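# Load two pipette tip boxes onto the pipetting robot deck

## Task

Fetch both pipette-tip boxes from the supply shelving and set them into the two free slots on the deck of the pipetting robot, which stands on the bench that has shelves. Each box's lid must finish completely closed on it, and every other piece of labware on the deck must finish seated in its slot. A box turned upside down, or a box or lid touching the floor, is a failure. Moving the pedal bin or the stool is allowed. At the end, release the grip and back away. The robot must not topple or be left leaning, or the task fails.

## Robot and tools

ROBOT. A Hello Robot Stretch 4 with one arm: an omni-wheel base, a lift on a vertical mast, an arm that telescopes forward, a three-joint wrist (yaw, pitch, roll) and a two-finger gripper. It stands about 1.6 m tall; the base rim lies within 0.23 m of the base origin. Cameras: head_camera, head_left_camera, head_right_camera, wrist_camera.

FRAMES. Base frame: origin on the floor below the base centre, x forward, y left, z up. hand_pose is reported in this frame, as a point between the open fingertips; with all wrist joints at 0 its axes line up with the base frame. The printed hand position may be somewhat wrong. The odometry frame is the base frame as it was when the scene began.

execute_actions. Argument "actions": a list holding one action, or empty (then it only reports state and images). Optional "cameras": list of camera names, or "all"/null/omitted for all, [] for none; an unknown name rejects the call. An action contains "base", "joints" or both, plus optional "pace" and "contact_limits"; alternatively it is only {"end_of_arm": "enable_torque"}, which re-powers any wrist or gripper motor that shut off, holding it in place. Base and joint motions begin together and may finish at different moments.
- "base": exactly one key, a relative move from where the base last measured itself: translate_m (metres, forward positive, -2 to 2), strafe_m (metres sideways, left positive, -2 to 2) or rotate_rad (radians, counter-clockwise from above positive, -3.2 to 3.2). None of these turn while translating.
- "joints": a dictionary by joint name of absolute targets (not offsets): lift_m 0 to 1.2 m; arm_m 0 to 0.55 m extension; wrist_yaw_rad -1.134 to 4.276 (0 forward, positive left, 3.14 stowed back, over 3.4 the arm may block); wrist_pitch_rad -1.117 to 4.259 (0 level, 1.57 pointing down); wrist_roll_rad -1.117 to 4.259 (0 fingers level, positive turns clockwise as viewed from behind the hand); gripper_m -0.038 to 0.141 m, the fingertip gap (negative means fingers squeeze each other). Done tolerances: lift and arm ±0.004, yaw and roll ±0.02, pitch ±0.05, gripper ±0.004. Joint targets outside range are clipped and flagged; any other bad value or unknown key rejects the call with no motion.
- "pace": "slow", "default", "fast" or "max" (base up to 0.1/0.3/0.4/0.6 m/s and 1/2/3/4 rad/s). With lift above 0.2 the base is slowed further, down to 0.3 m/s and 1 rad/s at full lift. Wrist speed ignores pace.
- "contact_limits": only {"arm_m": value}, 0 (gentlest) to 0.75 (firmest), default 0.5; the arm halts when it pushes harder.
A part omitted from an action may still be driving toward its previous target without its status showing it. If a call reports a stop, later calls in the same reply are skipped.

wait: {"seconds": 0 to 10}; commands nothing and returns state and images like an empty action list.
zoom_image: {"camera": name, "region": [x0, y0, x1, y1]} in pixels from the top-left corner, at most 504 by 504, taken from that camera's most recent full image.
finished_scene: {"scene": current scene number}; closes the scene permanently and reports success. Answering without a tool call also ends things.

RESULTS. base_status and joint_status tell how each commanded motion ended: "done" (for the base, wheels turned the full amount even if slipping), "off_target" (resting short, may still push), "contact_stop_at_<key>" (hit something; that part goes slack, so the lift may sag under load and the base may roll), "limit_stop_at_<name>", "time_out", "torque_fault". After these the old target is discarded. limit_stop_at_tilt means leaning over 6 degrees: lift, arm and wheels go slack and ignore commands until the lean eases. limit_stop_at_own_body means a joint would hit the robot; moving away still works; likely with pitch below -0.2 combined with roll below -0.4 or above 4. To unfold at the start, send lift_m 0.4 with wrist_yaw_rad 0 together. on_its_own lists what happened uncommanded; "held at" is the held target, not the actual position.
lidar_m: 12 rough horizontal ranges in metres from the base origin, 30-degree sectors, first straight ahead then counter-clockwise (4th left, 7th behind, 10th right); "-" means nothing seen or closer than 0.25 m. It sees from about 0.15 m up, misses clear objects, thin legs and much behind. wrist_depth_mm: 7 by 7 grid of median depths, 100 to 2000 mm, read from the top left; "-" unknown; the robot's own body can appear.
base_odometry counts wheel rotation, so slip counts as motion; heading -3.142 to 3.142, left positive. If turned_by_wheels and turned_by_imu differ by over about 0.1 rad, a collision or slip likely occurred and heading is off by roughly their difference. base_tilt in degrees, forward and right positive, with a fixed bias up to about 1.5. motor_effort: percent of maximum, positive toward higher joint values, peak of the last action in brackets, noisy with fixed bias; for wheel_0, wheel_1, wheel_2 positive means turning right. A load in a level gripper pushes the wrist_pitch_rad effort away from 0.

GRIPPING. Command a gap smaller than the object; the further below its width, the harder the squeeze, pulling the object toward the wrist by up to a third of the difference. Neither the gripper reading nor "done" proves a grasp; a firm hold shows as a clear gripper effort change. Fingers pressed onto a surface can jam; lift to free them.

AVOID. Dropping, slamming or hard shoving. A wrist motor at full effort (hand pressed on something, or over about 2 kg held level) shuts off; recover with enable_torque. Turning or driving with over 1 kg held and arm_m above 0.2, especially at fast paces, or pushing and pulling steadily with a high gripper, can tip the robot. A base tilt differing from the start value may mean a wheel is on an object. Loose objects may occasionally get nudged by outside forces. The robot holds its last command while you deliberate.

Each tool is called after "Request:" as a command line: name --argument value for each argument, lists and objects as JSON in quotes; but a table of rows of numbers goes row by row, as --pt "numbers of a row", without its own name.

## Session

Request:
execute_actions --actions '[]'

Scene clock: 0.00 s.
base_odometry: x=+0.000 y=+0.000 heading=+0.000 (m, m, rad; odometry frame)
turned_by_wheels: +0.000 (rad since the last result)
turned_by_imu: +0.000 (rad since the last result)
base_tilt: forward=+0.0 right=-0.3 (deg)
lidar_m: 0.92 0.92 1.04 1.69 1.63 1.95 1.83 1.68 2.14 1.78 1.79 1.09
base_status: not commanded
joint_positions: lift_m=+0.275 arm_m=-0.002 wrist_yaw_rad=+3.111 wrist_pitch_rad=-0.005 wrist_roll_rad=+0.017 gripper_m=+0.057
joint_status: not commanded
motor_effort: lift_m=+20 arm_m=-1 wrist_yaw_rad=+1 wrist_pitch_rad=-4 wrist_roll_rad=-1 gripper_m=-5 wheel_0=+0 wheel_1=+0 wheel_2=+0 (%)
hand_pose: x=-0.1163 y=+0.0962 z=+0.4550 quat_wxyz=(+0.015, +0.002, +0.009, +1.000) (m; base frame)
wrist_depth_mm: - 142 - - - - - / - 122 146 - - - - / - 114 140 - - - - / - 125 167 - - - - / 140 158 - - - - - / 220 1708 1708 1863 202 1661 1618 / 216 1229 1078 1160 1138 991 1138
pictures: head_camera, head_left_camera, head_right_camera, wrist_camera
Images, in order (width x height): head_camera 420x560, head_left_camera 420x672, head_right_camera 420x672, wrist_camera 616x392.

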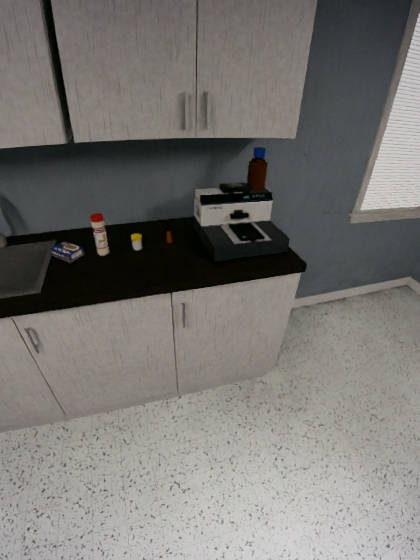

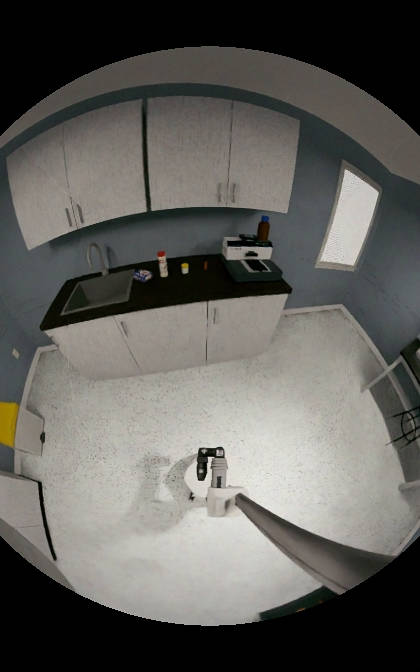

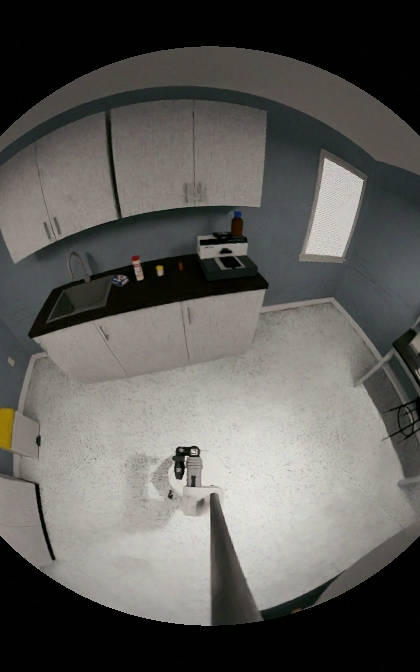

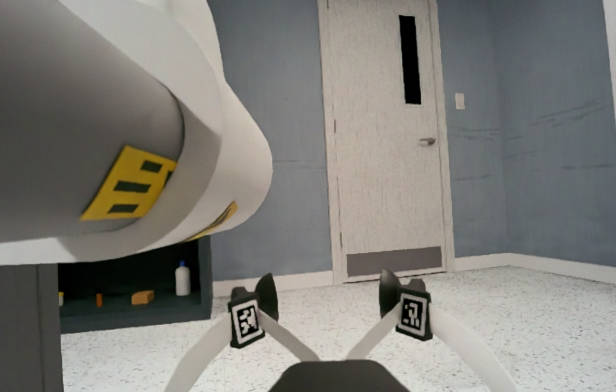

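Request:
execute_actions --actions '[{"base":{"rotate_rad":-1.29},"joints":{"lift_m":0.45,"wrist_yaw_rad":-0.075,"gripper_m":0.141}}]' --cameras '[]'

Request:
execute_actions --actions '[{"base":{"translate_m":0.6},"pace":"fast"}]'

Request:
execute_actions --actions '[{"base":{"rotate_rad":-1.58}}]' --cameras '["head_camera","wrist_camera"]'

Scene clock: 5.20 s.
base_odometry: x=+0.000 y=+0.000 heading=-1.290 (m, m, rad; odometry frame)
turned_by_wheels: -1.290 (rad since the last result)
turned_by_imu: -1.285 (rad since the last result)
base_tilt: forward=+0.1 right=-0.2 (deg)
lidar_m: 1.77 2.16 0.96 0.91 0.96 1.36 1.64 1.73 2.24 1.65 1.77 1.87
base_status: done
joint_positions: lift_m=+0.450 arm_m=-0.002 wrist_yaw_rad=-0.075 wrist_pitch_rad=-0.005 wrist_roll_rad=+0.017 gripper_m=+0.141
joint_status: all done
motor_effort: lift_m=+22(23) arm_m=-1(1) wrist_yaw_rad=+0(6) wrist_pitch_rad=-5(5) wrist_roll_rad=-1(1) gripper_m=+0(4) wheel_0=+1(5) wheel_1=+2(8) wheel_2=+1(8) (%)
hand_pose: x=+0.4506 y=-0.1087 z=+0.6293 quat_wxyz=(+0.999, +0.009, -0.003, -0.037) (m; base frame)
wrist_depth_mm: - - - - - - - / - - - - - - - / - - - - - - - / - - - - 1863 - - / - - - - - - - / - - 220 - - 193 - / 1756 1618 1618 160 1499 1464 1499
pictures: none
No camera images: the call's "cameras" was empty. Leave "cameras" out to get every camera's image.

Scene clock: 8.07 s.
base_odometry: x=+0.167 y=-0.576 heading=-1.290 (m, m, rad; odometry frame)
turned_by_wheels: +0.000 (rad since the last result)
turned_by_imu: +0.000 (rad since the last result)
base_tilt: forward=+0.1 right=-0.2 (deg)
lidar_m: 1.16 2.11 1.60 0.90 0.97 1.36 2.24 2.37 1.74 1.69 1.70 1.21
base_status: done
joint_positions: lift_m=+0.450 arm_m=-0.002 wrist_yaw_rad=-0.075 wrist_pitch_rad=-0.005 wrist_roll_rad=+0.017 gripper_m=+0.141
joint_status: not commanded
motor_effort: lift_m=+22(22) arm_m=-1(1) wrist_yaw_rad=+2(3) wrist_pitch_rad=-4(5) wrist_roll_rad=-1(1) gripper_m=+0(1) wheel_0=+0(5) wheel_1=+1(7) wheel_2=+1(15) (%)
hand_pose: x=+0.4505 y=-0.1088 z=+0.6294 quat_wxyz=(+0.999, +0.009, -0.003, -0.037) (m; base frame)
wrist_depth_mm: 1808 1756 1808 1863 1808 1863 1863 / 1808 1863 1808 1336 1661 1708 1756 / 1863 1808 1808 1808 1863 1808 1808 / 1808 1863 1025 1025 1025 1025 1708 / 1808 1808 1756 1808 1808 1756 1808 / 1808 1756 220 1808 1756 193 1808 / 1756 1618 1499 160 1464 1308 1464
pictures: head_camera, head_left_camera, head_right_camera, wrist_camera
Images, in order (width x height): head_camera 420x560, head_left_camera 420x672, head_right_camera 420x672, wrist_camera 616x392.

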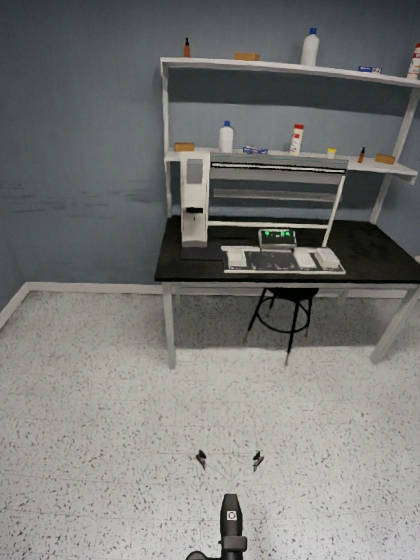

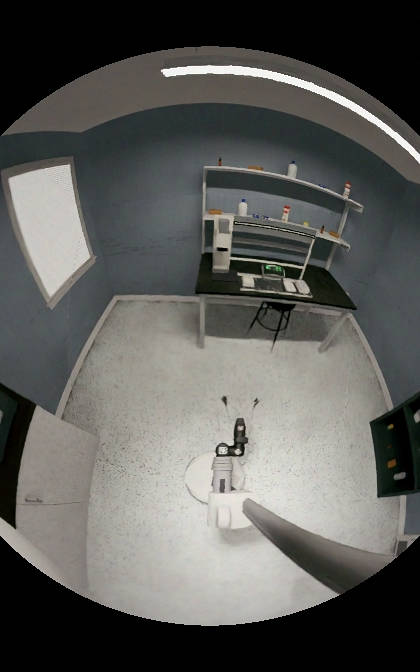

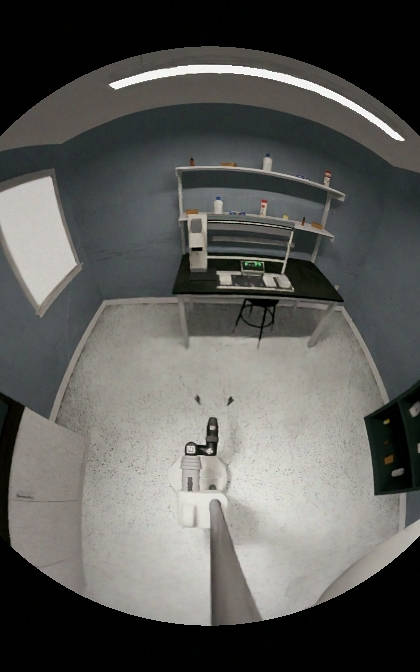

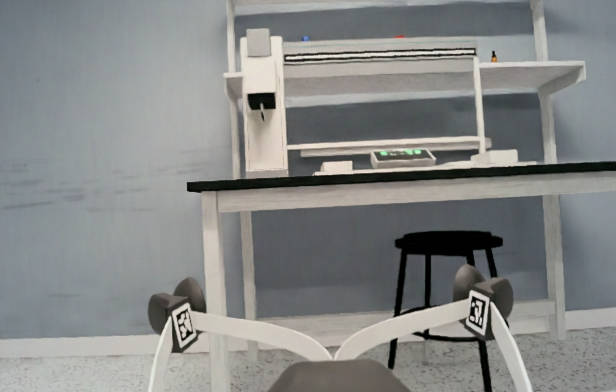

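Scene clock: 10.13 s.
base_odometry: x=+0.167 y=-0.576 heading=-2.869 (m, m, rad; odometry frame)
turned_by_wheels: -1.580 (rad since the last result)
turned_by_imu: -1.573 (rad since the last result)
base_tilt: forward=+0.0 right=-0.2 (deg)
lidar_m: 1.68 1.71 1.24 1.18 2.10 1.59 0.91 0.96 1.34 2.28 2.37 1.76
base_status: done
joint_positions: lift_m=+0.450 arm_m=-0.002 wrist_yaw_rad=-0.075 wrist_pitch_rad=-0.005 wrist_roll_rad=+0.017 gripper_m=+0.141
joint_status: not commanded
motor_effort: lift_m=+22(22) arm_m=-1(1) wrist_yaw_rad=+2(0) wrist_pitch_rad=-5(5) wrist_roll_rad=-1(1) gripper_m=+2(0) wheel_0=+1(6) wheel_1=+3(8) wheel_2=+1(5) (%)
hand_pose: x=+0.4505 y=-0.1088 z=+0.6295 quat_wxyz=(+0.999, +0.009, -0.003, -0.038) (m; base frame)
wrist_depth_mm: 1983 1983 1661 1708 1661 1983 1983 / 1983 1983 1983 1921 1921 1983 1983 / 1921 1921 1983 1921 1708 1983 - / 1921 1983 1983 1921 1921 1983 1983 / 1921 1921 1808 1921 1756 1921 1921 / 1921 1983 221 1983 1708 193 1983 / 1808 1618 1464 159 1464 1464 1499
pictures: head_camera, wrist_camera
Images, in order (width x height): head_camera 420x560, wrist_camera 616x392.

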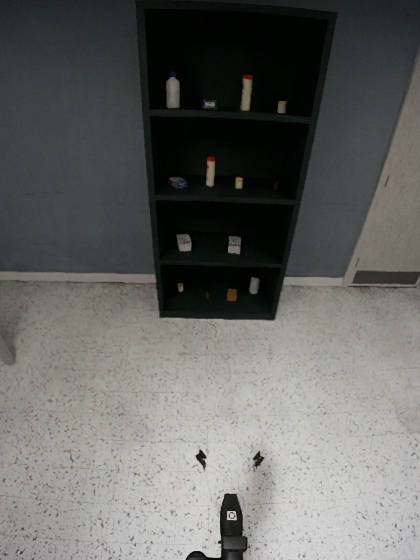

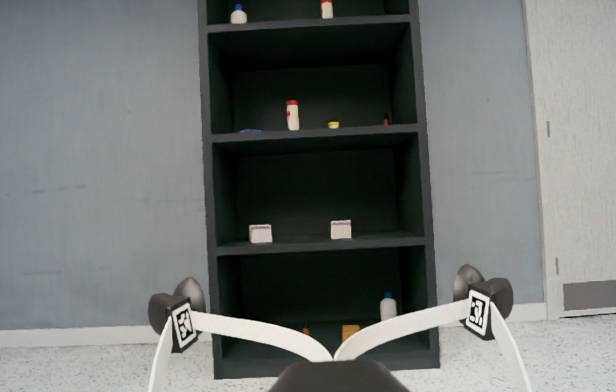

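Request:
execute_actions --actions '[{"base":{"translate_m":1.05},"joints":{"wrist_pitch_rad":0.2,"arm_m":0.05},"pace":"fast"}]' --cameras '["head_camera","wrist_camera"]'

Scene clock: 17.03 s.
base_odometry: x=-0.845 y=-0.859 heading=-2.869 (m, m, rad; odometry frame)
turned_by_wheels: +0.000 (rad since the last result)
turned_by_imu: -0.002 (rad since the last result)
base_tilt: forward=+0.1 right=-0.2 (deg)
lidar_m: 0.61 0.65 1.60 1.17 1.22 1.71 1.97 2.08 2.34 2.28 1.59 0.67
base_status: done
joint_positions: lift_m=+0.450 arm_m=+0.049 wrist_yaw_rad=-0.075 wrist_pitch_rad=+0.202 wrist_roll_rad=+0.017 gripper_m=+0.141
joint_status: all done
motor_effort: lift_m=+21(21) arm_m=+5(5) wrist_yaw_rad=+1(3) wrist_pitch_rad=-5(5) wrist_roll_rad=-1(1) gripper_m=+2(2) wheel_0=-2(5) wheel_1=+0(9) wheel_2=-1(10) (%)
hand_pose: x=+0.4954 y=-0.1083 z=+0.5703 quat_wxyz=(+0.994, +0.012, +0.100, -0.038) (m; base frame)
wrist_depth_mm: 512 778 778 778 788 768 668 / 508 768 798 798 798 798 683 / 504 759 820 831 820 831 691 / 504 640 683 750 512 634 615 / 449 449 430 413 397 397 397 / 439 580 220 891 891 193 723 / 477 640 904 160 904 854 723
pictures: head_camera, wrist_camera
Images, in order (width x height): head_camera 420x560, wrist_camera 616x392.

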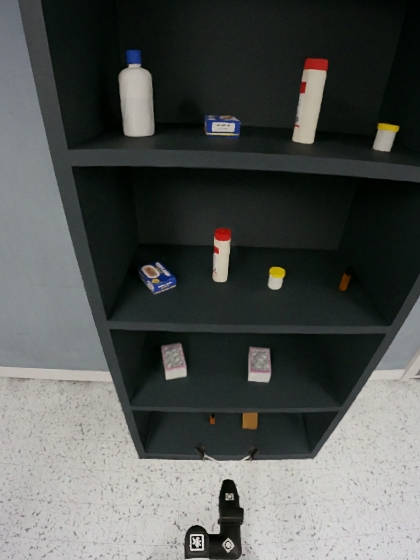

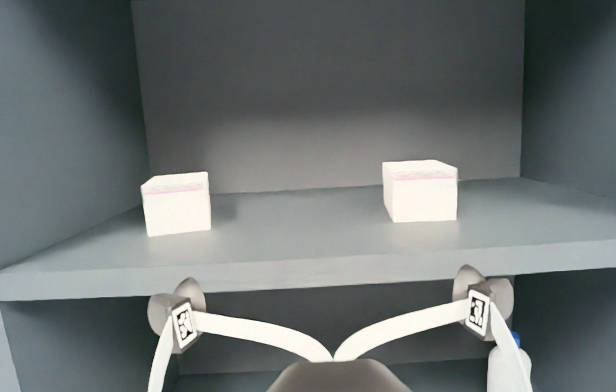

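Request:
execute_actions --actions '[{"base":{"strafe_m":-0.12},"joints":{"wrist_yaw_rad":-0.15,"arm_m":0.27}}]' --cameras '["wrist_camera"]'

Scene clock: 21.13 s.
base_odometry: x=-0.877 y=-0.744 heading=-2.870 (m, m, rad; odometry frame)
turned_by_wheels: +0.000 (rad since the last result)
turned_by_imu: -0.001 (rad since the last result)
base_tilt: forward=+0.1 right=-0.2 (deg)
lidar_m: 0.61 0.66 1.63 1.31 1.39 2.68 1.97 2.06 2.24 2.13 1.57 0.66
base_status: done
joint_positions: lift_m=+0.450 arm_m=+0.269 wrist_yaw_rad=-0.150 wrist_pitch_rad=+0.202 wrist_roll_rad=+0.017 gripper_m=+0.141
joint_status: all done
motor_effort: lift_m=+21(21) arm_m=+5(6) wrist_yaw_rad=+0(1) wrist_pitch_rad=-5(5) wrist_roll_rad=-1(2) gripper_m=+0(2) wheel_0=-1(6) wheel_1=+0(7) wheel_2=+0(3) (%)
hand_pose: x=+0.7064 y=-0.1286 z=+0.5702 quat_wxyz=(+0.992, +0.016, +0.100, -0.075) (m; base frame)
wrist_depth_mm: 544 554 564 574 591 585 452 / 559 569 574 591 597 603 459 / 569 585 591 609 621 627 473 / 585 603 609 609 621 585 477 / 436 445 430 296 334 377 364 / 304 282 220 282 274 193 256 / 232 221 216 160 208 203 208
pictures: wrist_camera
Images, in order (width x height): wrist_camera 616x392.

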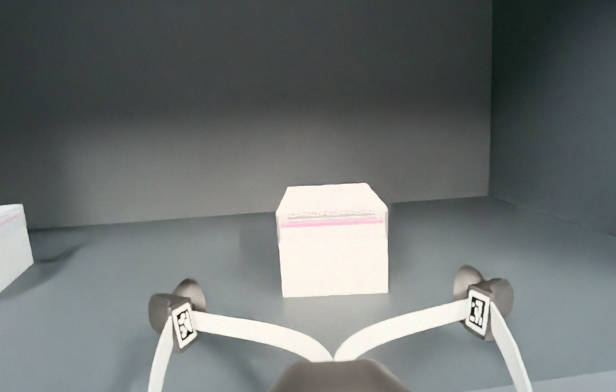

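Request:
execute_actions --actions '[{"base":{"strafe_m":-0.013},"joints":{"lift_m":0.44,"arm_m":0.362},"pace":"slow"}]' --cameras '["wrist_camera"]'

Scene clock: 27.93 s.
base_odometry: x=-0.880 y=-0.731 heading=-2.870 (m, m, rad; odometry frame)
turned_by_wheels: +0.000 (rad since the last result)
turned_by_imu: -0.001 (rad since the last result)
base_tilt: forward=+0.0 right=-0.2 (deg)
lidar_m: 0.62 0.66 1.62 1.32 1.38 2.73 1.96 2.10 2.22 2.13 1.58 0.66
base_status: done
joint_positions: lift_m=+0.440 arm_m=+0.361 wrist_yaw_rad=-0.150 wrist_pitch_rad=+0.202 wrist_roll_rad=+0.017 gripper_m=+0.141
joint_status: all done
motor_effort: lift_m=+17(20) arm_m=+5(5) wrist_yaw_rad=+2(0) wrist_pitch_rad=-4(4) wrist_roll_rad=-1(1) gripper_m=-1(1) wheel_0=+1(3) wheel_1=-2(5) wheel_2=+0(1) (%)
hand_pose: x=+0.7984 y=-0.1287 z=+0.5606 quat_wxyz=(+0.992, +0.016, +0.100, -0.075) (m; base frame)
wrist_depth_mm: 466 473 480 492 500 508 436 / 477 480 492 504 508 521 449 / 488 496 504 512 525 530 459 / 504 512 521 525 535 544 452 / 430 415 397 203 208 347 338 / 282 260 220 204 202 193 238 / 215 205 202 160 193 189 189
pictures: wrist_camera
Images, in order (width x height): wrist_camera 616x392.

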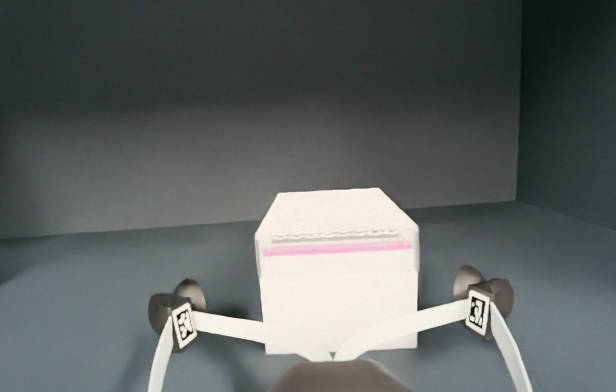

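Request:
execute_actions --actions '[{"base":{"strafe_m":-0.003},"joints":{"arm_m":0.374,"gripper_m":0.058}}]' --cameras '["wrist_camera"]'

Request:
execute_actions --actions '[{"joints":{"lift_m":0.48},"pace":"slow"}]' --cameras '["wrist_camera"]'

Scene clock: 32.60 s.
base_odometry: x=-0.881 y=-0.728 heading=-2.870 (m, m, rad; odometry frame)
turned_by_wheels: +0.000 (rad since the last result)
turned_by_imu: -0.001 (rad since the last result)
base_tilt: forward=+0.0 right=-0.2 (deg)
lidar_m: 0.62 0.66 1.63 1.31 1.38 2.69 1.98 2.09 2.19 2.11 1.58 0.64
base_status: done
joint_positions: lift_m=+0.440 arm_m=+0.373 wrist_yaw_rad=-0.150 wrist_pitch_rad=+0.203 wrist_roll_rad=+0.017 gripper_m=+0.058
joint_status: all done
motor_effort: lift_m=+17(17) arm_m=+5(5) wrist_yaw_rad=+2(4) wrist_pitch_rad=-7(7) wrist_roll_rad=+0(1) gripper_m=-18(18) wheel_0=+0(6) wheel_1=+1(8) wheel_2=+0(5) (%)
hand_pose: x=+0.8104 y=-0.1287 z=+0.5603 quat_wxyz=(+0.992, +0.016, +0.100, -0.075) (m; base frame)
wrist_depth_mm: 452 462 466 477 488 496 436 / 466 473 480 492 500 508 445 / 477 484 496 504 512 525 452 / 488 496 508 508 525 535 449 / 427 407 392 189 201 347 334 / 281 273 189 184 182 240 237 / 213 205 190 186 185 179 188
pictures: wrist_camera
Images, in order (width x height): wrist_camera 616x392.

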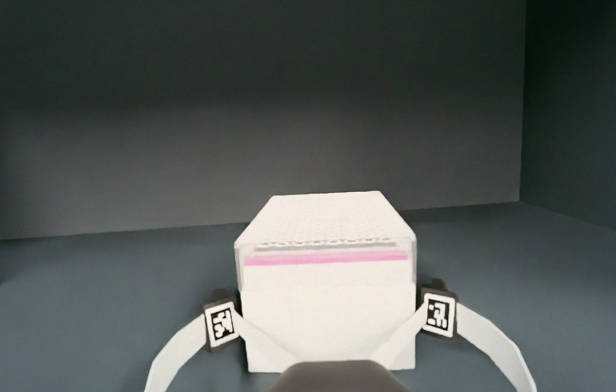

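Scene clock: 33.77 s.
base_odometry: x=-0.881 y=-0.728 heading=-2.870 (m, m, rad; odometry frame)
turned_by_wheels: +0.000 (rad since the last result)
turned_by_imu: +0.000 (rad since the last result)
base_tilt: forward=+0.1 right=-0.2 (deg)
lidar_m: 0.62 0.67 1.64 1.31 1.37 2.70 1.98 2.07 2.23 2.14 1.59 0.66
base_status: not commanded
joint_positions: lift_m=+0.480 arm_m=+0.373 wrist_yaw_rad=-0.150 wrist_pitch_rad=+0.204 wrist_roll_rad=+0.017 gripper_m=+0.058
joint_status: all done
motor_effort: lift_m=+23(22) arm_m=+5(5) wrist_yaw_rad=+2(2) wrist_pitch_rad=-9(9) wrist_roll_rad=-1(1) gripper_m=-17(17) wheel_0=+0(0) wheel_1=+1(1) wheel_2=+0(0) (%)
hand_pose: x=+0.8103 y=-0.1287 z=+0.5996 quat_wxyz=(+0.992, +0.016, +0.101, -0.075) (m; base frame)
wrist_depth_mm: 455 459 469 477 488 496 436 / 466 473 480 484 500 504 442 / 477 484 496 504 517 525 452 / 488 500 504 512 525 535 459 / 500 508 508 190 202 455 424 / 366 359 188 184 182 315 310 / 279 268 242 186 186 235 247
pictures: wrist_camera
Images, in order (width x height): wrist_camera 616x392.

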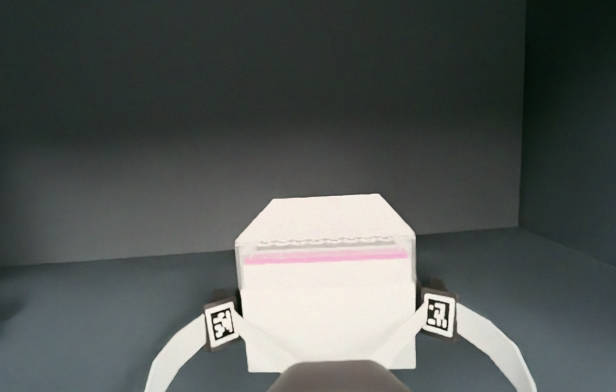

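Request:
execute_actions --actions '[{"joints":{"arm_m":0.0,"wrist_yaw_rad":-0.03},"base":{"translate_m":-0.85}}]' --cameras '[]'

Request:
execute_actions --actions '[{"joints":{"lift_m":0.73},"base":{"rotate_rad":1.58},"pace":"slow"}]' --cameras '[]'

Request:
execute_actions --actions '[{"base":{"translate_m":0.72}}]' --cameras '["head_camera","wrist_camera"]'

Scene clock: 41.37 s.
base_odometry: x=-0.062 y=-0.500 heading=-2.870 (m, m, rad; odometry frame)
turned_by_wheels: +0.000 (rad since the last result)
turned_by_imu: -0.001 (rad since the last result)
base_tilt: forward=+0.1 right=-0.2 (deg)
lidar_m: 1.49 1.53 1.34 1.31 1.36 1.80 1.09 1.18 1.62 2.11 2.20 1.52
base_status: done
joint_positions: lift_m=+0.480 arm_m=+0.001 wrist_yaw_rad=-0.030 wrist_pitch_rad=+0.204 wrist_roll_rad=+0.017 gripper_m=+0.058
joint_status: all done
motor_effort: lift_m=+22(23) arm_m=-5(5) wrist_yaw_rad=+1(1) wrist_pitch_rad=-10(10) wrist_roll_rad=-1(1) gripper_m=-17(18) wheel_0=+0(4) wheel_1=-1(6) wheel_2=-1(11) (%)
hand_pose: x=+0.4515 y=-0.0959 z=+0.5996 quat_wxyz=(+0.995, +0.010, +0.102, -0.016) (m; base frame)
wrist_depth_mm: 1618 1661 1576 1576 1366 1618 1618 / 1708 1708 1661 1661 1618 1661 1661 / 1756 1756 1708 1708 1661 1708 1661 / 1863 1863 1430 1366 1464 1756 1756 / 1863 1863 1576 190 201 1756 1808 / 1576 1537 189 184 182 1366 1336 / 1182 1138 1025 186 186 976 1060
pictures: none
No camera images: the call's "cameras" was empty. Leave "cameras" out to get every camera's image.

Scene clock: 44.23 s.
base_odometry: x=-0.062 y=-0.500 heading=-1.290 (m, m, rad; odometry frame)
turned_by_wheels: +1.579 (rad since the last result)
turned_by_imu: +1.572 (rad since the last result)
base_tilt: forward=+0.0 right=-0.2 (deg)
lidar_m: 0.51 1.38 1.17 1.10 1.18 1.66 2.13 2.24 1.54 1.48 1.59 1.38
base_status: done
joint_positions: lift_m=+0.730 arm_m=+0.001 wrist_yaw_rad=-0.030 wrist_pitch_rad=+0.204 wrist_roll_rad=+0.017 gripper_m=+0.058
joint_status: all done
motor_effort: lift_m=+23(25) arm_m=-5(5) wrist_yaw_rad=+0(1) wrist_pitch_rad=-10(10) wrist_roll_rad=-1(1) gripper_m=-19(19) wheel_0=-2(3) wheel_1=-3(5) wheel_2=-2(1) (%)
hand_pose: x=+0.4515 y=-0.0958 z=+0.8495 quat_wxyz=(+0.995, +0.010, +0.102, -0.016) (m; base frame)
wrist_depth_mm: 1808 1808 1756 1756 1756 1756 1808 / 1863 1863 1366 1863 1808 1808 1863 / 1983 1863 1921 1921 1863 1863 1863 / - - 1182 1160 1160 1182 1160 / - - 1863 190 201 1921 1983 / - - 189 184 182 1863 1756 / 1661 1576 1397 186 186 1366 1397
pictures: none
No camera images: the call's "cameras" was empty. Leave "cameras" out to get every camera's image.

Scene clock: 48.13 s.
base_odometry: x=+0.137 y=-1.192 heading=-1.290 (m, m, rad; odometry frame)
turned_by_wheels: +0.000 (rad since the last result)
turned_by_imu: -0.001 (rad since the last result)
base_tilt: forward=+0.1 right=-0.2 (deg)
lidar_m: 0.51 0.62 1.75 1.51 1.19 1.65 2.87 2.75 1.57 1.53 0.88 0.64
base_status: done
joint_positions: lift_m=+0.730 arm_m=+0.001 wrist_yaw_rad=-0.030 wrist_pitch_rad=+0.204 wrist_roll_rad=+0.017 gripper_m=+0.058
joint_status: not commanded
motor_effort: lift_m=+23(24) arm_m=-5(5) wrist_yaw_rad=+1(1) wrist_pitch_rad=-10(10) wrist_roll_rad=-1(1) gripper_m=-18(18) wheel_0=-1(3) wheel_1=+1(6) wheel_2=+0(7) (%)
hand_pose: x=+0.4515 y=-0.0958 z=+0.8496 quat_wxyz=(+0.995, +0.010, +0.102, -0.016) (m; base frame)
wrist_depth_mm: 1160 535 891 946 976 1025 1098 / 1182 580 1160 1160 1138 1118 1138 / 1205 661 1182 1182 1182 1138 1160 / 1229 676 931 1008 668 768 707 / 640 580 539 191 202 480 466 / 445 439 189 185 182 402 445 / 480 466 1182 186 186 591 627
pictures: head_camera, wrist_camera
Images, in order (width x height): head_camera 420x560, wrist_camera 616x392.

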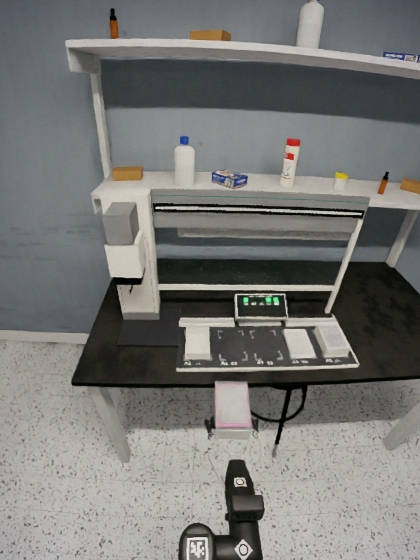

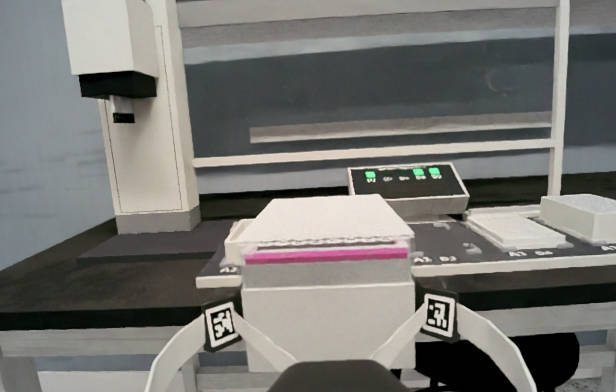

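Request:
execute_actions --actions '[{"base":{"strafe_m":-0.04},"joints":{"wrist_yaw_rad":-0.012,"arm_m":0.1,"lift_m":0.72}}]' --cameras '[]'

Request:
execute_actions --actions '[{"base":{"translate_m":0.07},"joints":{"arm_m":0.17}}]' --cameras '["head_camera","wrist_camera"]'

Request:
zoom_image --camera "head_camera" --region '[160, 320, 300, 420]'

Scene clock: 54.83 s.
base_odometry: x=+0.099 y=-1.203 heading=-1.290 (m, m, rad; odometry frame)
turned_by_wheels: +0.000 (rad since the last result)
turned_by_imu: -0.001 (rad since the last result)
base_tilt: forward=+0.1 right=-0.2 (deg)
lidar_m: 0.61 0.63 1.79 1.50 1.22 1.69 2.85 2.71 1.53 1.51 0.87 0.65
base_status: done
joint_positions: lift_m=+0.720 arm_m=+0.099 wrist_yaw_rad=-0.012 wrist_pitch_rad=+0.204 wrist_roll_rad=+0.017 gripper_m=+0.058
joint_status: all done
motor_effort: lift_m=+18(21) arm_m=+5(5) wrist_yaw_rad=+0(9) wrist_pitch_rad=-9(10) wrist_roll_rad=-1(1) gripper_m=-17(17) wheel_0=+0(8) wheel_1=-2(10) wheel_2=-1(3) (%)
hand_pose: x=+0.5515 y=-0.0908 z=+0.8400 quat_wxyz=(+0.995, +0.009, +0.102, -0.007) (m; base frame)
wrist_depth_mm: 445 549 931 1025 1025 1008 976 / 469 559 1078 1060 1042 1060 1025 / 1118 574 1118 1078 991 1042 1042 / 1138 585 1042 946 554 707 699 / 597 539 496 190 202 445 404 / 397 384 189 184 182 340 336 / 322 317 314 187 186 303 325
pictures: none
No camera images: the call's "cameras" was empty. Leave "cameras" out to get every camera's image.

Scene clock: 56.17 s.
base_odometry: x=+0.118 y=-1.270 heading=-1.290 (m, m, rad; odometry frame)
turned_by_wheels: +0.000 (rad since the last result)
turned_by_imu: +0.000 (rad since the last result)
base_tilt: forward=+0.1 right=-0.2 (deg)
lidar_m: 0.53 0.55 1.77 1.73 1.25 1.70 2.93 2.74 1.52 1.52 0.78 0.54
base_status: done
joint_positions: lift_m=+0.720 arm_m=+0.169 wrist_yaw_rad=-0.012 wrist_pitch_rad=+0.204 wrist_roll_rad=+0.017 gripper_m=+0.058
joint_status: all done
motor_effort: lift_m=+18(18) arm_m=+5(5) wrist_yaw_rad=+0(2) wrist_pitch_rad=-8(9) wrist_roll_rad=-1(1) gripper_m=-18(18) wheel_0=+0(7) wheel_1=+1(6) wheel_2=+2(5) (%)
hand_pose: x=+0.6215 y=-0.0908 z=+0.8400 quat_wxyz=(+0.995, +0.009, +0.102, -0.007) (m; base frame)
wrist_depth_mm: 402 904 904 878 878 878 878 / 415 931 931 931 917 917 878 / 424 960 960 842 831 917 904 / 436 496 960 960 449 442 798 / 449 488 554 191 201 404 410 / 368 342 190 185 182 315 309 / 300 254 243 186 186 235 242
pictures: head_camera, wrist_camera
Images, in order (width x height): head_camera 420x560, wrist_camera 616x392.

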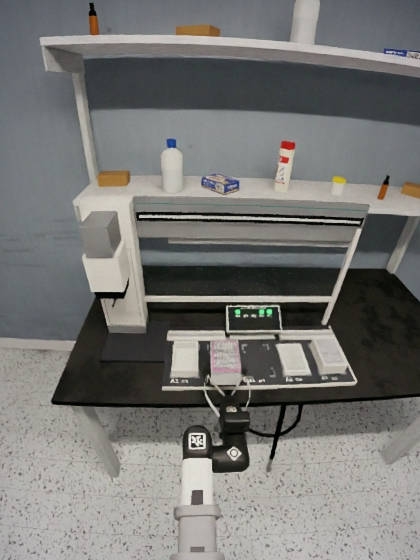

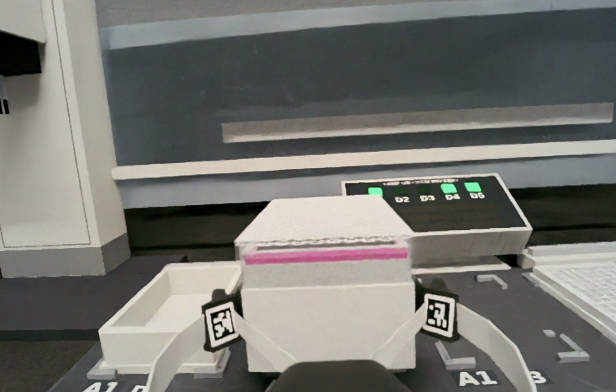

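Region (160, 320, 300, 420) of head_camera's 420x560 image, scaled by 3.600, with more detail than that image has; it fills the top 360 rows of this view, and the rest is white.

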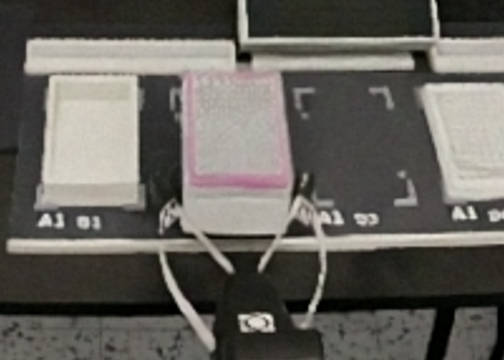

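Request:
execute_actions --actions '[{"base":{"strafe_m":-0.004},"joints":{"arm_m":0.222,"lift_m":0.691},"pace":"slow"}]' --cameras '["head_camera","wrist_camera"]'

Request:
zoom_image --camera "head_camera" --region '[165, 325, 285, 405]'

Scene clock: 61.67 s.
base_odometry: x=+0.114 y=-1.271 heading=-1.290 (m, m, rad; odometry frame)
turned_by_wheels: +0.000 (rad since the last result)
turned_by_imu: -0.001 (rad since the last result)
base_tilt: forward=+0.1 right=-0.2 (deg)
lidar_m: 0.54 0.57 1.78 1.72 1.27 1.72 2.95 2.73 1.53 1.53 0.80 0.54
base_status: done
joint_positions: lift_m=+0.691 arm_m=+0.221 wrist_yaw_rad=-0.012 wrist_pitch_rad=+0.204 wrist_roll_rad=+0.017 gripper_m=+0.058
joint_status: all done
motor_effort: lift_m=+18(17) arm_m=+5(5) wrist_yaw_rad=+0(2) wrist_pitch_rad=-9(9) wrist_roll_rad=-2(1) gripper_m=-17(17) wheel_0=+3(5) wheel_1=-1(5) wheel_2=+0(0) (%)
hand_pose: x=+0.6735 y=-0.0908 z=+0.8110 quat_wxyz=(+0.995, +0.009, +0.102, -0.007) (m; base frame)
wrist_depth_mm: 382 878 866 854 842 831 820 / 377 891 878 866 866 842 842 / 379 904 809 891 421 878 866 / 387 878 866 778 373 362 609 / 394 439 424 190 201 359 349 / 294 268 189 184 182 259 256 / 201 198 200 186 186 187 207
pictures: head_camera, wrist_camera
Images, in order (width x height): head_camera 420x560, wrist_camera 616x392.

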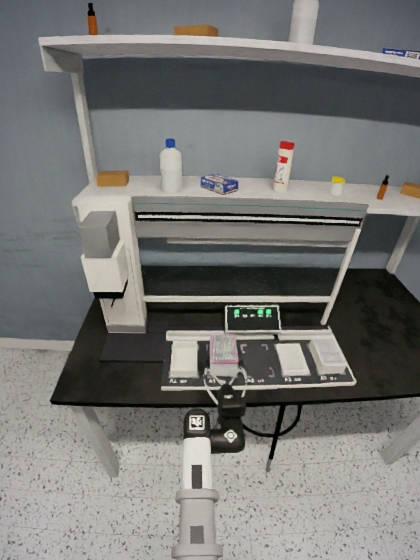

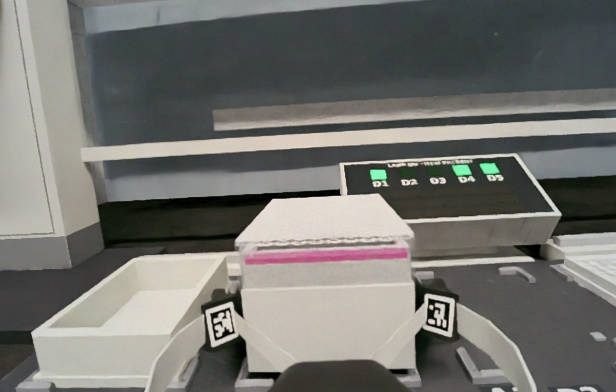

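Region (165, 325, 285, 405) of head_camera's 420x560 image, scaled by 4.200, with more detail than that image has.

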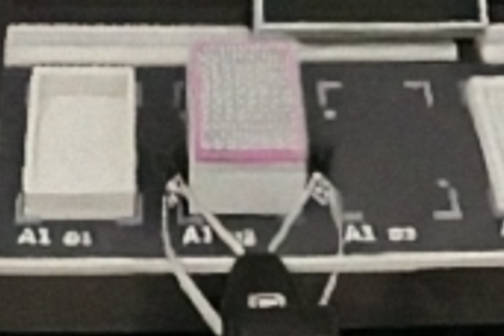

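Request:
execute_actions --actions '[{"base":{"strafe_m":0.0025},"joints":{"lift_m":0.685},"pace":"slow"}]' --cameras '["wrist_camera"]'

Request:
execute_actions --actions '[{"joints":{"lift_m":0.679},"pace":"slow"}]' --cameras '["wrist_camera"]'

Scene clock: 64.77 s.
base_odometry: x=+0.117 y=-1.271 heading=-1.290 (m, m, rad; odometry frame)
turned_by_wheels: +0.000 (rad since the last result)
turned_by_imu: +0.000 (rad since the last result)
base_tilt: forward=+0.1 right=-0.2 (deg)
lidar_m: 0.52 0.53 1.79 1.70 1.26 1.69 2.93 2.73 1.52 1.53 0.77 0.56
base_status: done
joint_positions: lift_m=+0.685 arm_m=+0.221 wrist_yaw_rad=-0.012 wrist_pitch_rad=+0.203 wrist_roll_rad=+0.017 gripper_m=+0.058
joint_status: all done
motor_effort: lift_m=+17(17) arm_m=+5(5) wrist_yaw_rad=+1(1) wrist_pitch_rad=-8(10) wrist_roll_rad=-1(1) gripper_m=-17(17) wheel_0=+0(1) wheel_1=+2(5) wheel_2=+0(3) (%)
hand_pose: x=+0.6735 y=-0.0907 z=+0.8052 quat_wxyz=(+0.995, +0.009, +0.101, -0.007) (m; base frame)
wrist_depth_mm: 375 866 854 854 831 831 831 / 377 891 891 866 866 842 831 / 379 904 891 788 788 854 866 / 387 866 842 759 366 357 554 / 394 430 317 190 202 353 351 / 274 263 189 183 183 249 246 / 200 198 192 186 186 180 195
pictures: wrist_camera
Images, in order (width x height): wrist_camera 616x392.

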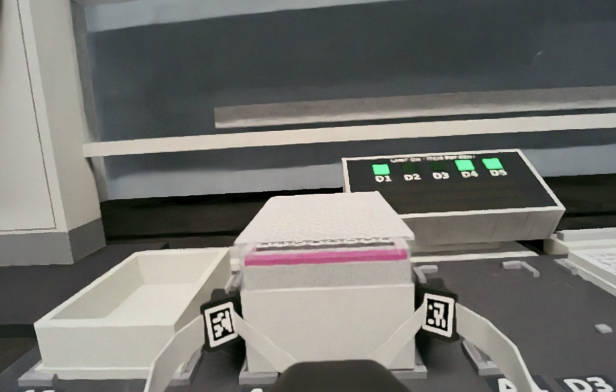

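Scene clock: 65.40 s.
base_odometry: x=+0.117 y=-1.271 heading=-1.290 (m, m, rad; odometry frame)
turned_by_wheels: +0.000 (rad since the last result)
turned_by_imu: +0.000 (rad since the last result)
base_tilt: forward=+0.2 right=-0.2 (deg)
lidar_m: 0.54 0.53 1.81 1.74 1.21 1.71 2.95 2.75 1.51 1.53 0.79 0.55
base_status: not commanded
joint_positions: lift_m=+0.679 arm_m=+0.221 wrist_yaw_rad=-0.011 wrist_pitch_rad=+0.198 wrist_roll_rad=+0.017 gripper_m=+0.058
joint_status: all done
motor_effort: lift_m=+15(19) arm_m=+5(5) wrist_yaw_rad=+1(0) wrist_pitch_rad=+9(8) wrist_roll_rad=-1(1) gripper_m=-17(19) wheel_0=+0(0) wheel_1=+2(2) wheel_2=+0(0) (%)
hand_pose: x=+0.6739 y=-0.0907 z=+0.8010 quat_wxyz=(+0.995, +0.009, +0.099, -0.007) (m; base frame)
wrist_depth_mm: 377 866 866 854 842 842 820 / 375 904 878 878 866 842 831 / 377 904 904 891 798 866 866 / 387 866 878 778 364 355 530 / 394 430 314 187 198 351 349 / 270 263 187 184 183 248 243 / 199 196 190 186 186 182 192
pictures: wrist_camera
Images, in order (width x height): wrist_camera 616x392.

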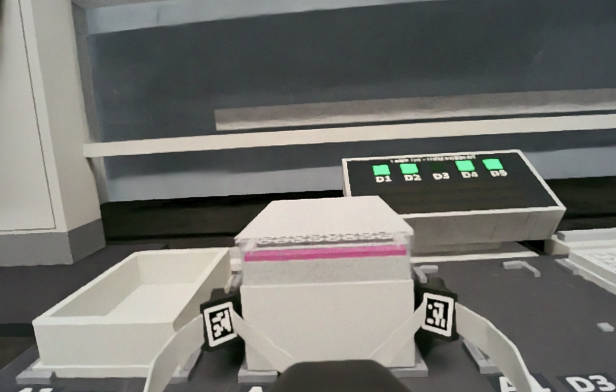

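Rear is in, front sits on the bracket; nudge forward.

Request:
execute_actions --actions '[{"base":{"translate_m":0.003},"pace":"slow"}]' --cameras '["wrist_camera"]'

Scene clock: 68.07 s.
base_odometry: x=+0.117 y=-1.273 heading=-1.289 (m, m, rad; odometry frame)
turned_by_wheels: +0.000 (rad since the last result)
turned_by_imu: +0.000 (rad since the last result)
base_tilt: forward=+0.1 right=-0.2 (deg)
lidar_m: 0.53 0.56 1.82 1.72 1.22 1.68 2.95 2.70 1.53 1.53 0.79 0.57
base_status: done
joint_positions: lift_m=+0.679 arm_m=+0.221 wrist_yaw_rad=-0.011 wrist_pitch_rad=+0.198 wrist_roll_rad=+0.017 gripper_m=+0.058
joint_status: not commanded
motor_effort: lift_m=+16(15) arm_m=+4(5) wrist_yaw_rad=+0(1) wrist_pitch_rad=+7(8) wrist_roll_rad=+0(0) gripper_m=-17(19) wheel_0=+2(1) wheel_1=+2(3) wheel_2=+1(1) (%)
hand_pose: x=+0.6740 y=-0.0905 z=+0.8007 quat_wxyz=(+0.995, +0.009, +0.099, -0.006) (m; base frame)
wrist_depth_mm: 373 866 854 854 820 820 820 / 373 891 891 854 854 842 831 / 375 904 904 788 768 407 866 / 382 866 866 768 359 351 521 / 392 424 310 189 198 347 347 / 266 263 189 185 183 246 242 / 196 193 190 186 185 181 191
pictures: wrist_camera
Images, in order (width x height): wrist_camera 616x392.

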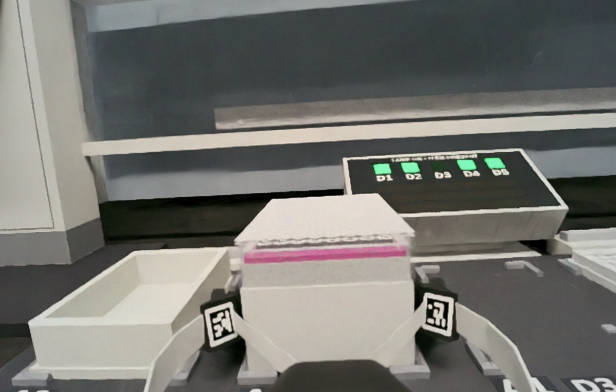

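Request:
zoom_image --camera "wrist_camera" --region '[200, 230, 470, 392]'

Region (200, 230, 470, 392) of wrist_camera's 616x392 image, scaled by 1.867; it fills the top 302 rows of this view, and the rest is white.

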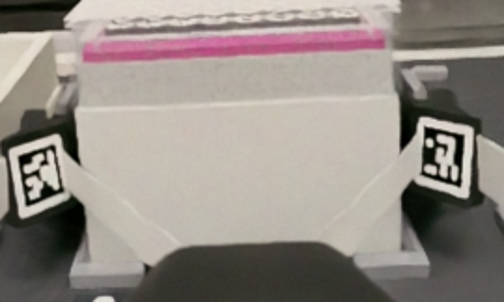

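Front is left-biased by ~2 mm.

Request:
execute_actions --actions '[{"base":{"strafe_m":-0.0025},"pace":"slow"}]' --cameras '["wrist_camera"]'

Scene clock: 75.87 s.
base_odometry: x=+0.115 y=-1.274 heading=-1.289 (m, m, rad; odometry frame)
turned_by_wheels: +0.000 (rad since the last result)
turned_by_imu: +0.000 (rad since the last result)
base_tilt: forward=+0.1 right=-0.2 (deg)
lidar_m: 0.53 0.54 1.79 1.75 1.22 1.69 2.94 2.73 1.52 1.52 0.78 0.53
base_status: done
joint_positions: lift_m=+0.679 arm_m=+0.221 wrist_yaw_rad=-0.010 wrist_pitch_rad=+0.199 wrist_roll_rad=+0.017 gripper_m=+0.058
joint_status: not commanded
motor_effort: lift_m=+16(16) arm_m=+4(4) wrist_yaw_rad=-5(7) wrist_pitch_rad=+5(7) wrist_roll_rad=-1(0) gripper_m=-19(19) wheel_0=+3(7) wheel_1=-1(4) wheel_2=+0(4) (%)
hand_pose: x=+0.6741 y=-0.0901 z=+0.8007 quat_wxyz=(+0.995, +0.009, +0.099, -0.006) (m; base frame)
wrist_depth_mm: 377 854 854 854 842 831 820 / 375 891 878 854 854 842 820 / 375 917 904 788 788 404 854 / 382 866 842 759 357 351 521 / 392 421 309 189 208 349 349 / 242 263 188 185 183 244 241 / 196 193 190 186 185 176 190
pictures: wrist_camera
Images, in order (width x height): wrist_camera 616x392.

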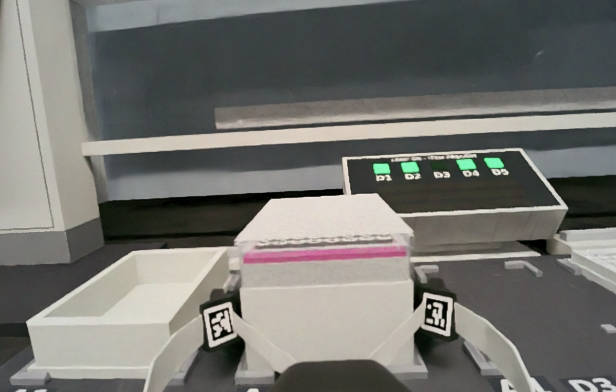

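Request:
execute_actions --actions '[{"base":{"strafe_m":-0.005},"joints":{"wrist_yaw_rad":0.008,"lift_m":0.681},"pace":"slow"}]' --cameras '["wrist_camera"]'

Scene clock: 78.40 s.
base_odometry: x=+0.110 y=-1.275 heading=-1.289 (m, m, rad; odometry frame)
turned_by_wheels: +0.000 (rad since the last result)
turned_by_imu: +0.000 (rad since the last result)
base_tilt: forward=+0.0 right=-0.2 (deg)
lidar_m: 0.51 0.55 1.82 1.73 1.26 1.73 2.96 2.70 1.49 1.49 0.77 0.54
base_status: done
joint_positions: lift_m=+0.681 arm_m=+0.221 wrist_yaw_rad=+0.009 wrist_pitch_rad=+0.203 wrist_roll_rad=+0.017 gripper_m=+0.058
joint_status: all done
motor_effort: lift_m=+23(23) arm_m=+4(4) wrist_yaw_rad=-1(0) wrist_pitch_rad=-7(8) wrist_roll_rad=+0(0) gripper_m=-18(18) wheel_0=+2(7) wheel_1=-2(4) wheel_2=+0(1) (%)
hand_pose: x=+0.6755 y=-0.0850 z=+0.8008 quat_wxyz=(+0.995, +0.008, +0.101, +0.003) (m; base frame)
wrist_depth_mm: 373 866 854 854 831 820 809 / 375 891 878 866 842 831 820 / 375 904 904 904 866 399 854 / 387 842 809 741 353 343 364 / 392 382 310 190 201 343 343 / 237 251 189 184 182 240 237 / 198 195 190 186 185 177 188
pictures: wrist_camera
Images, in order (width x height): wrist_camera 616x392.

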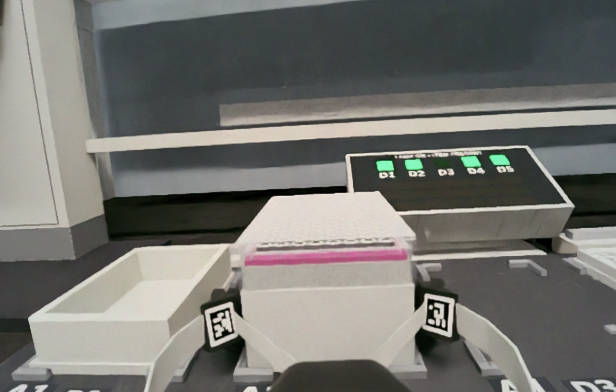

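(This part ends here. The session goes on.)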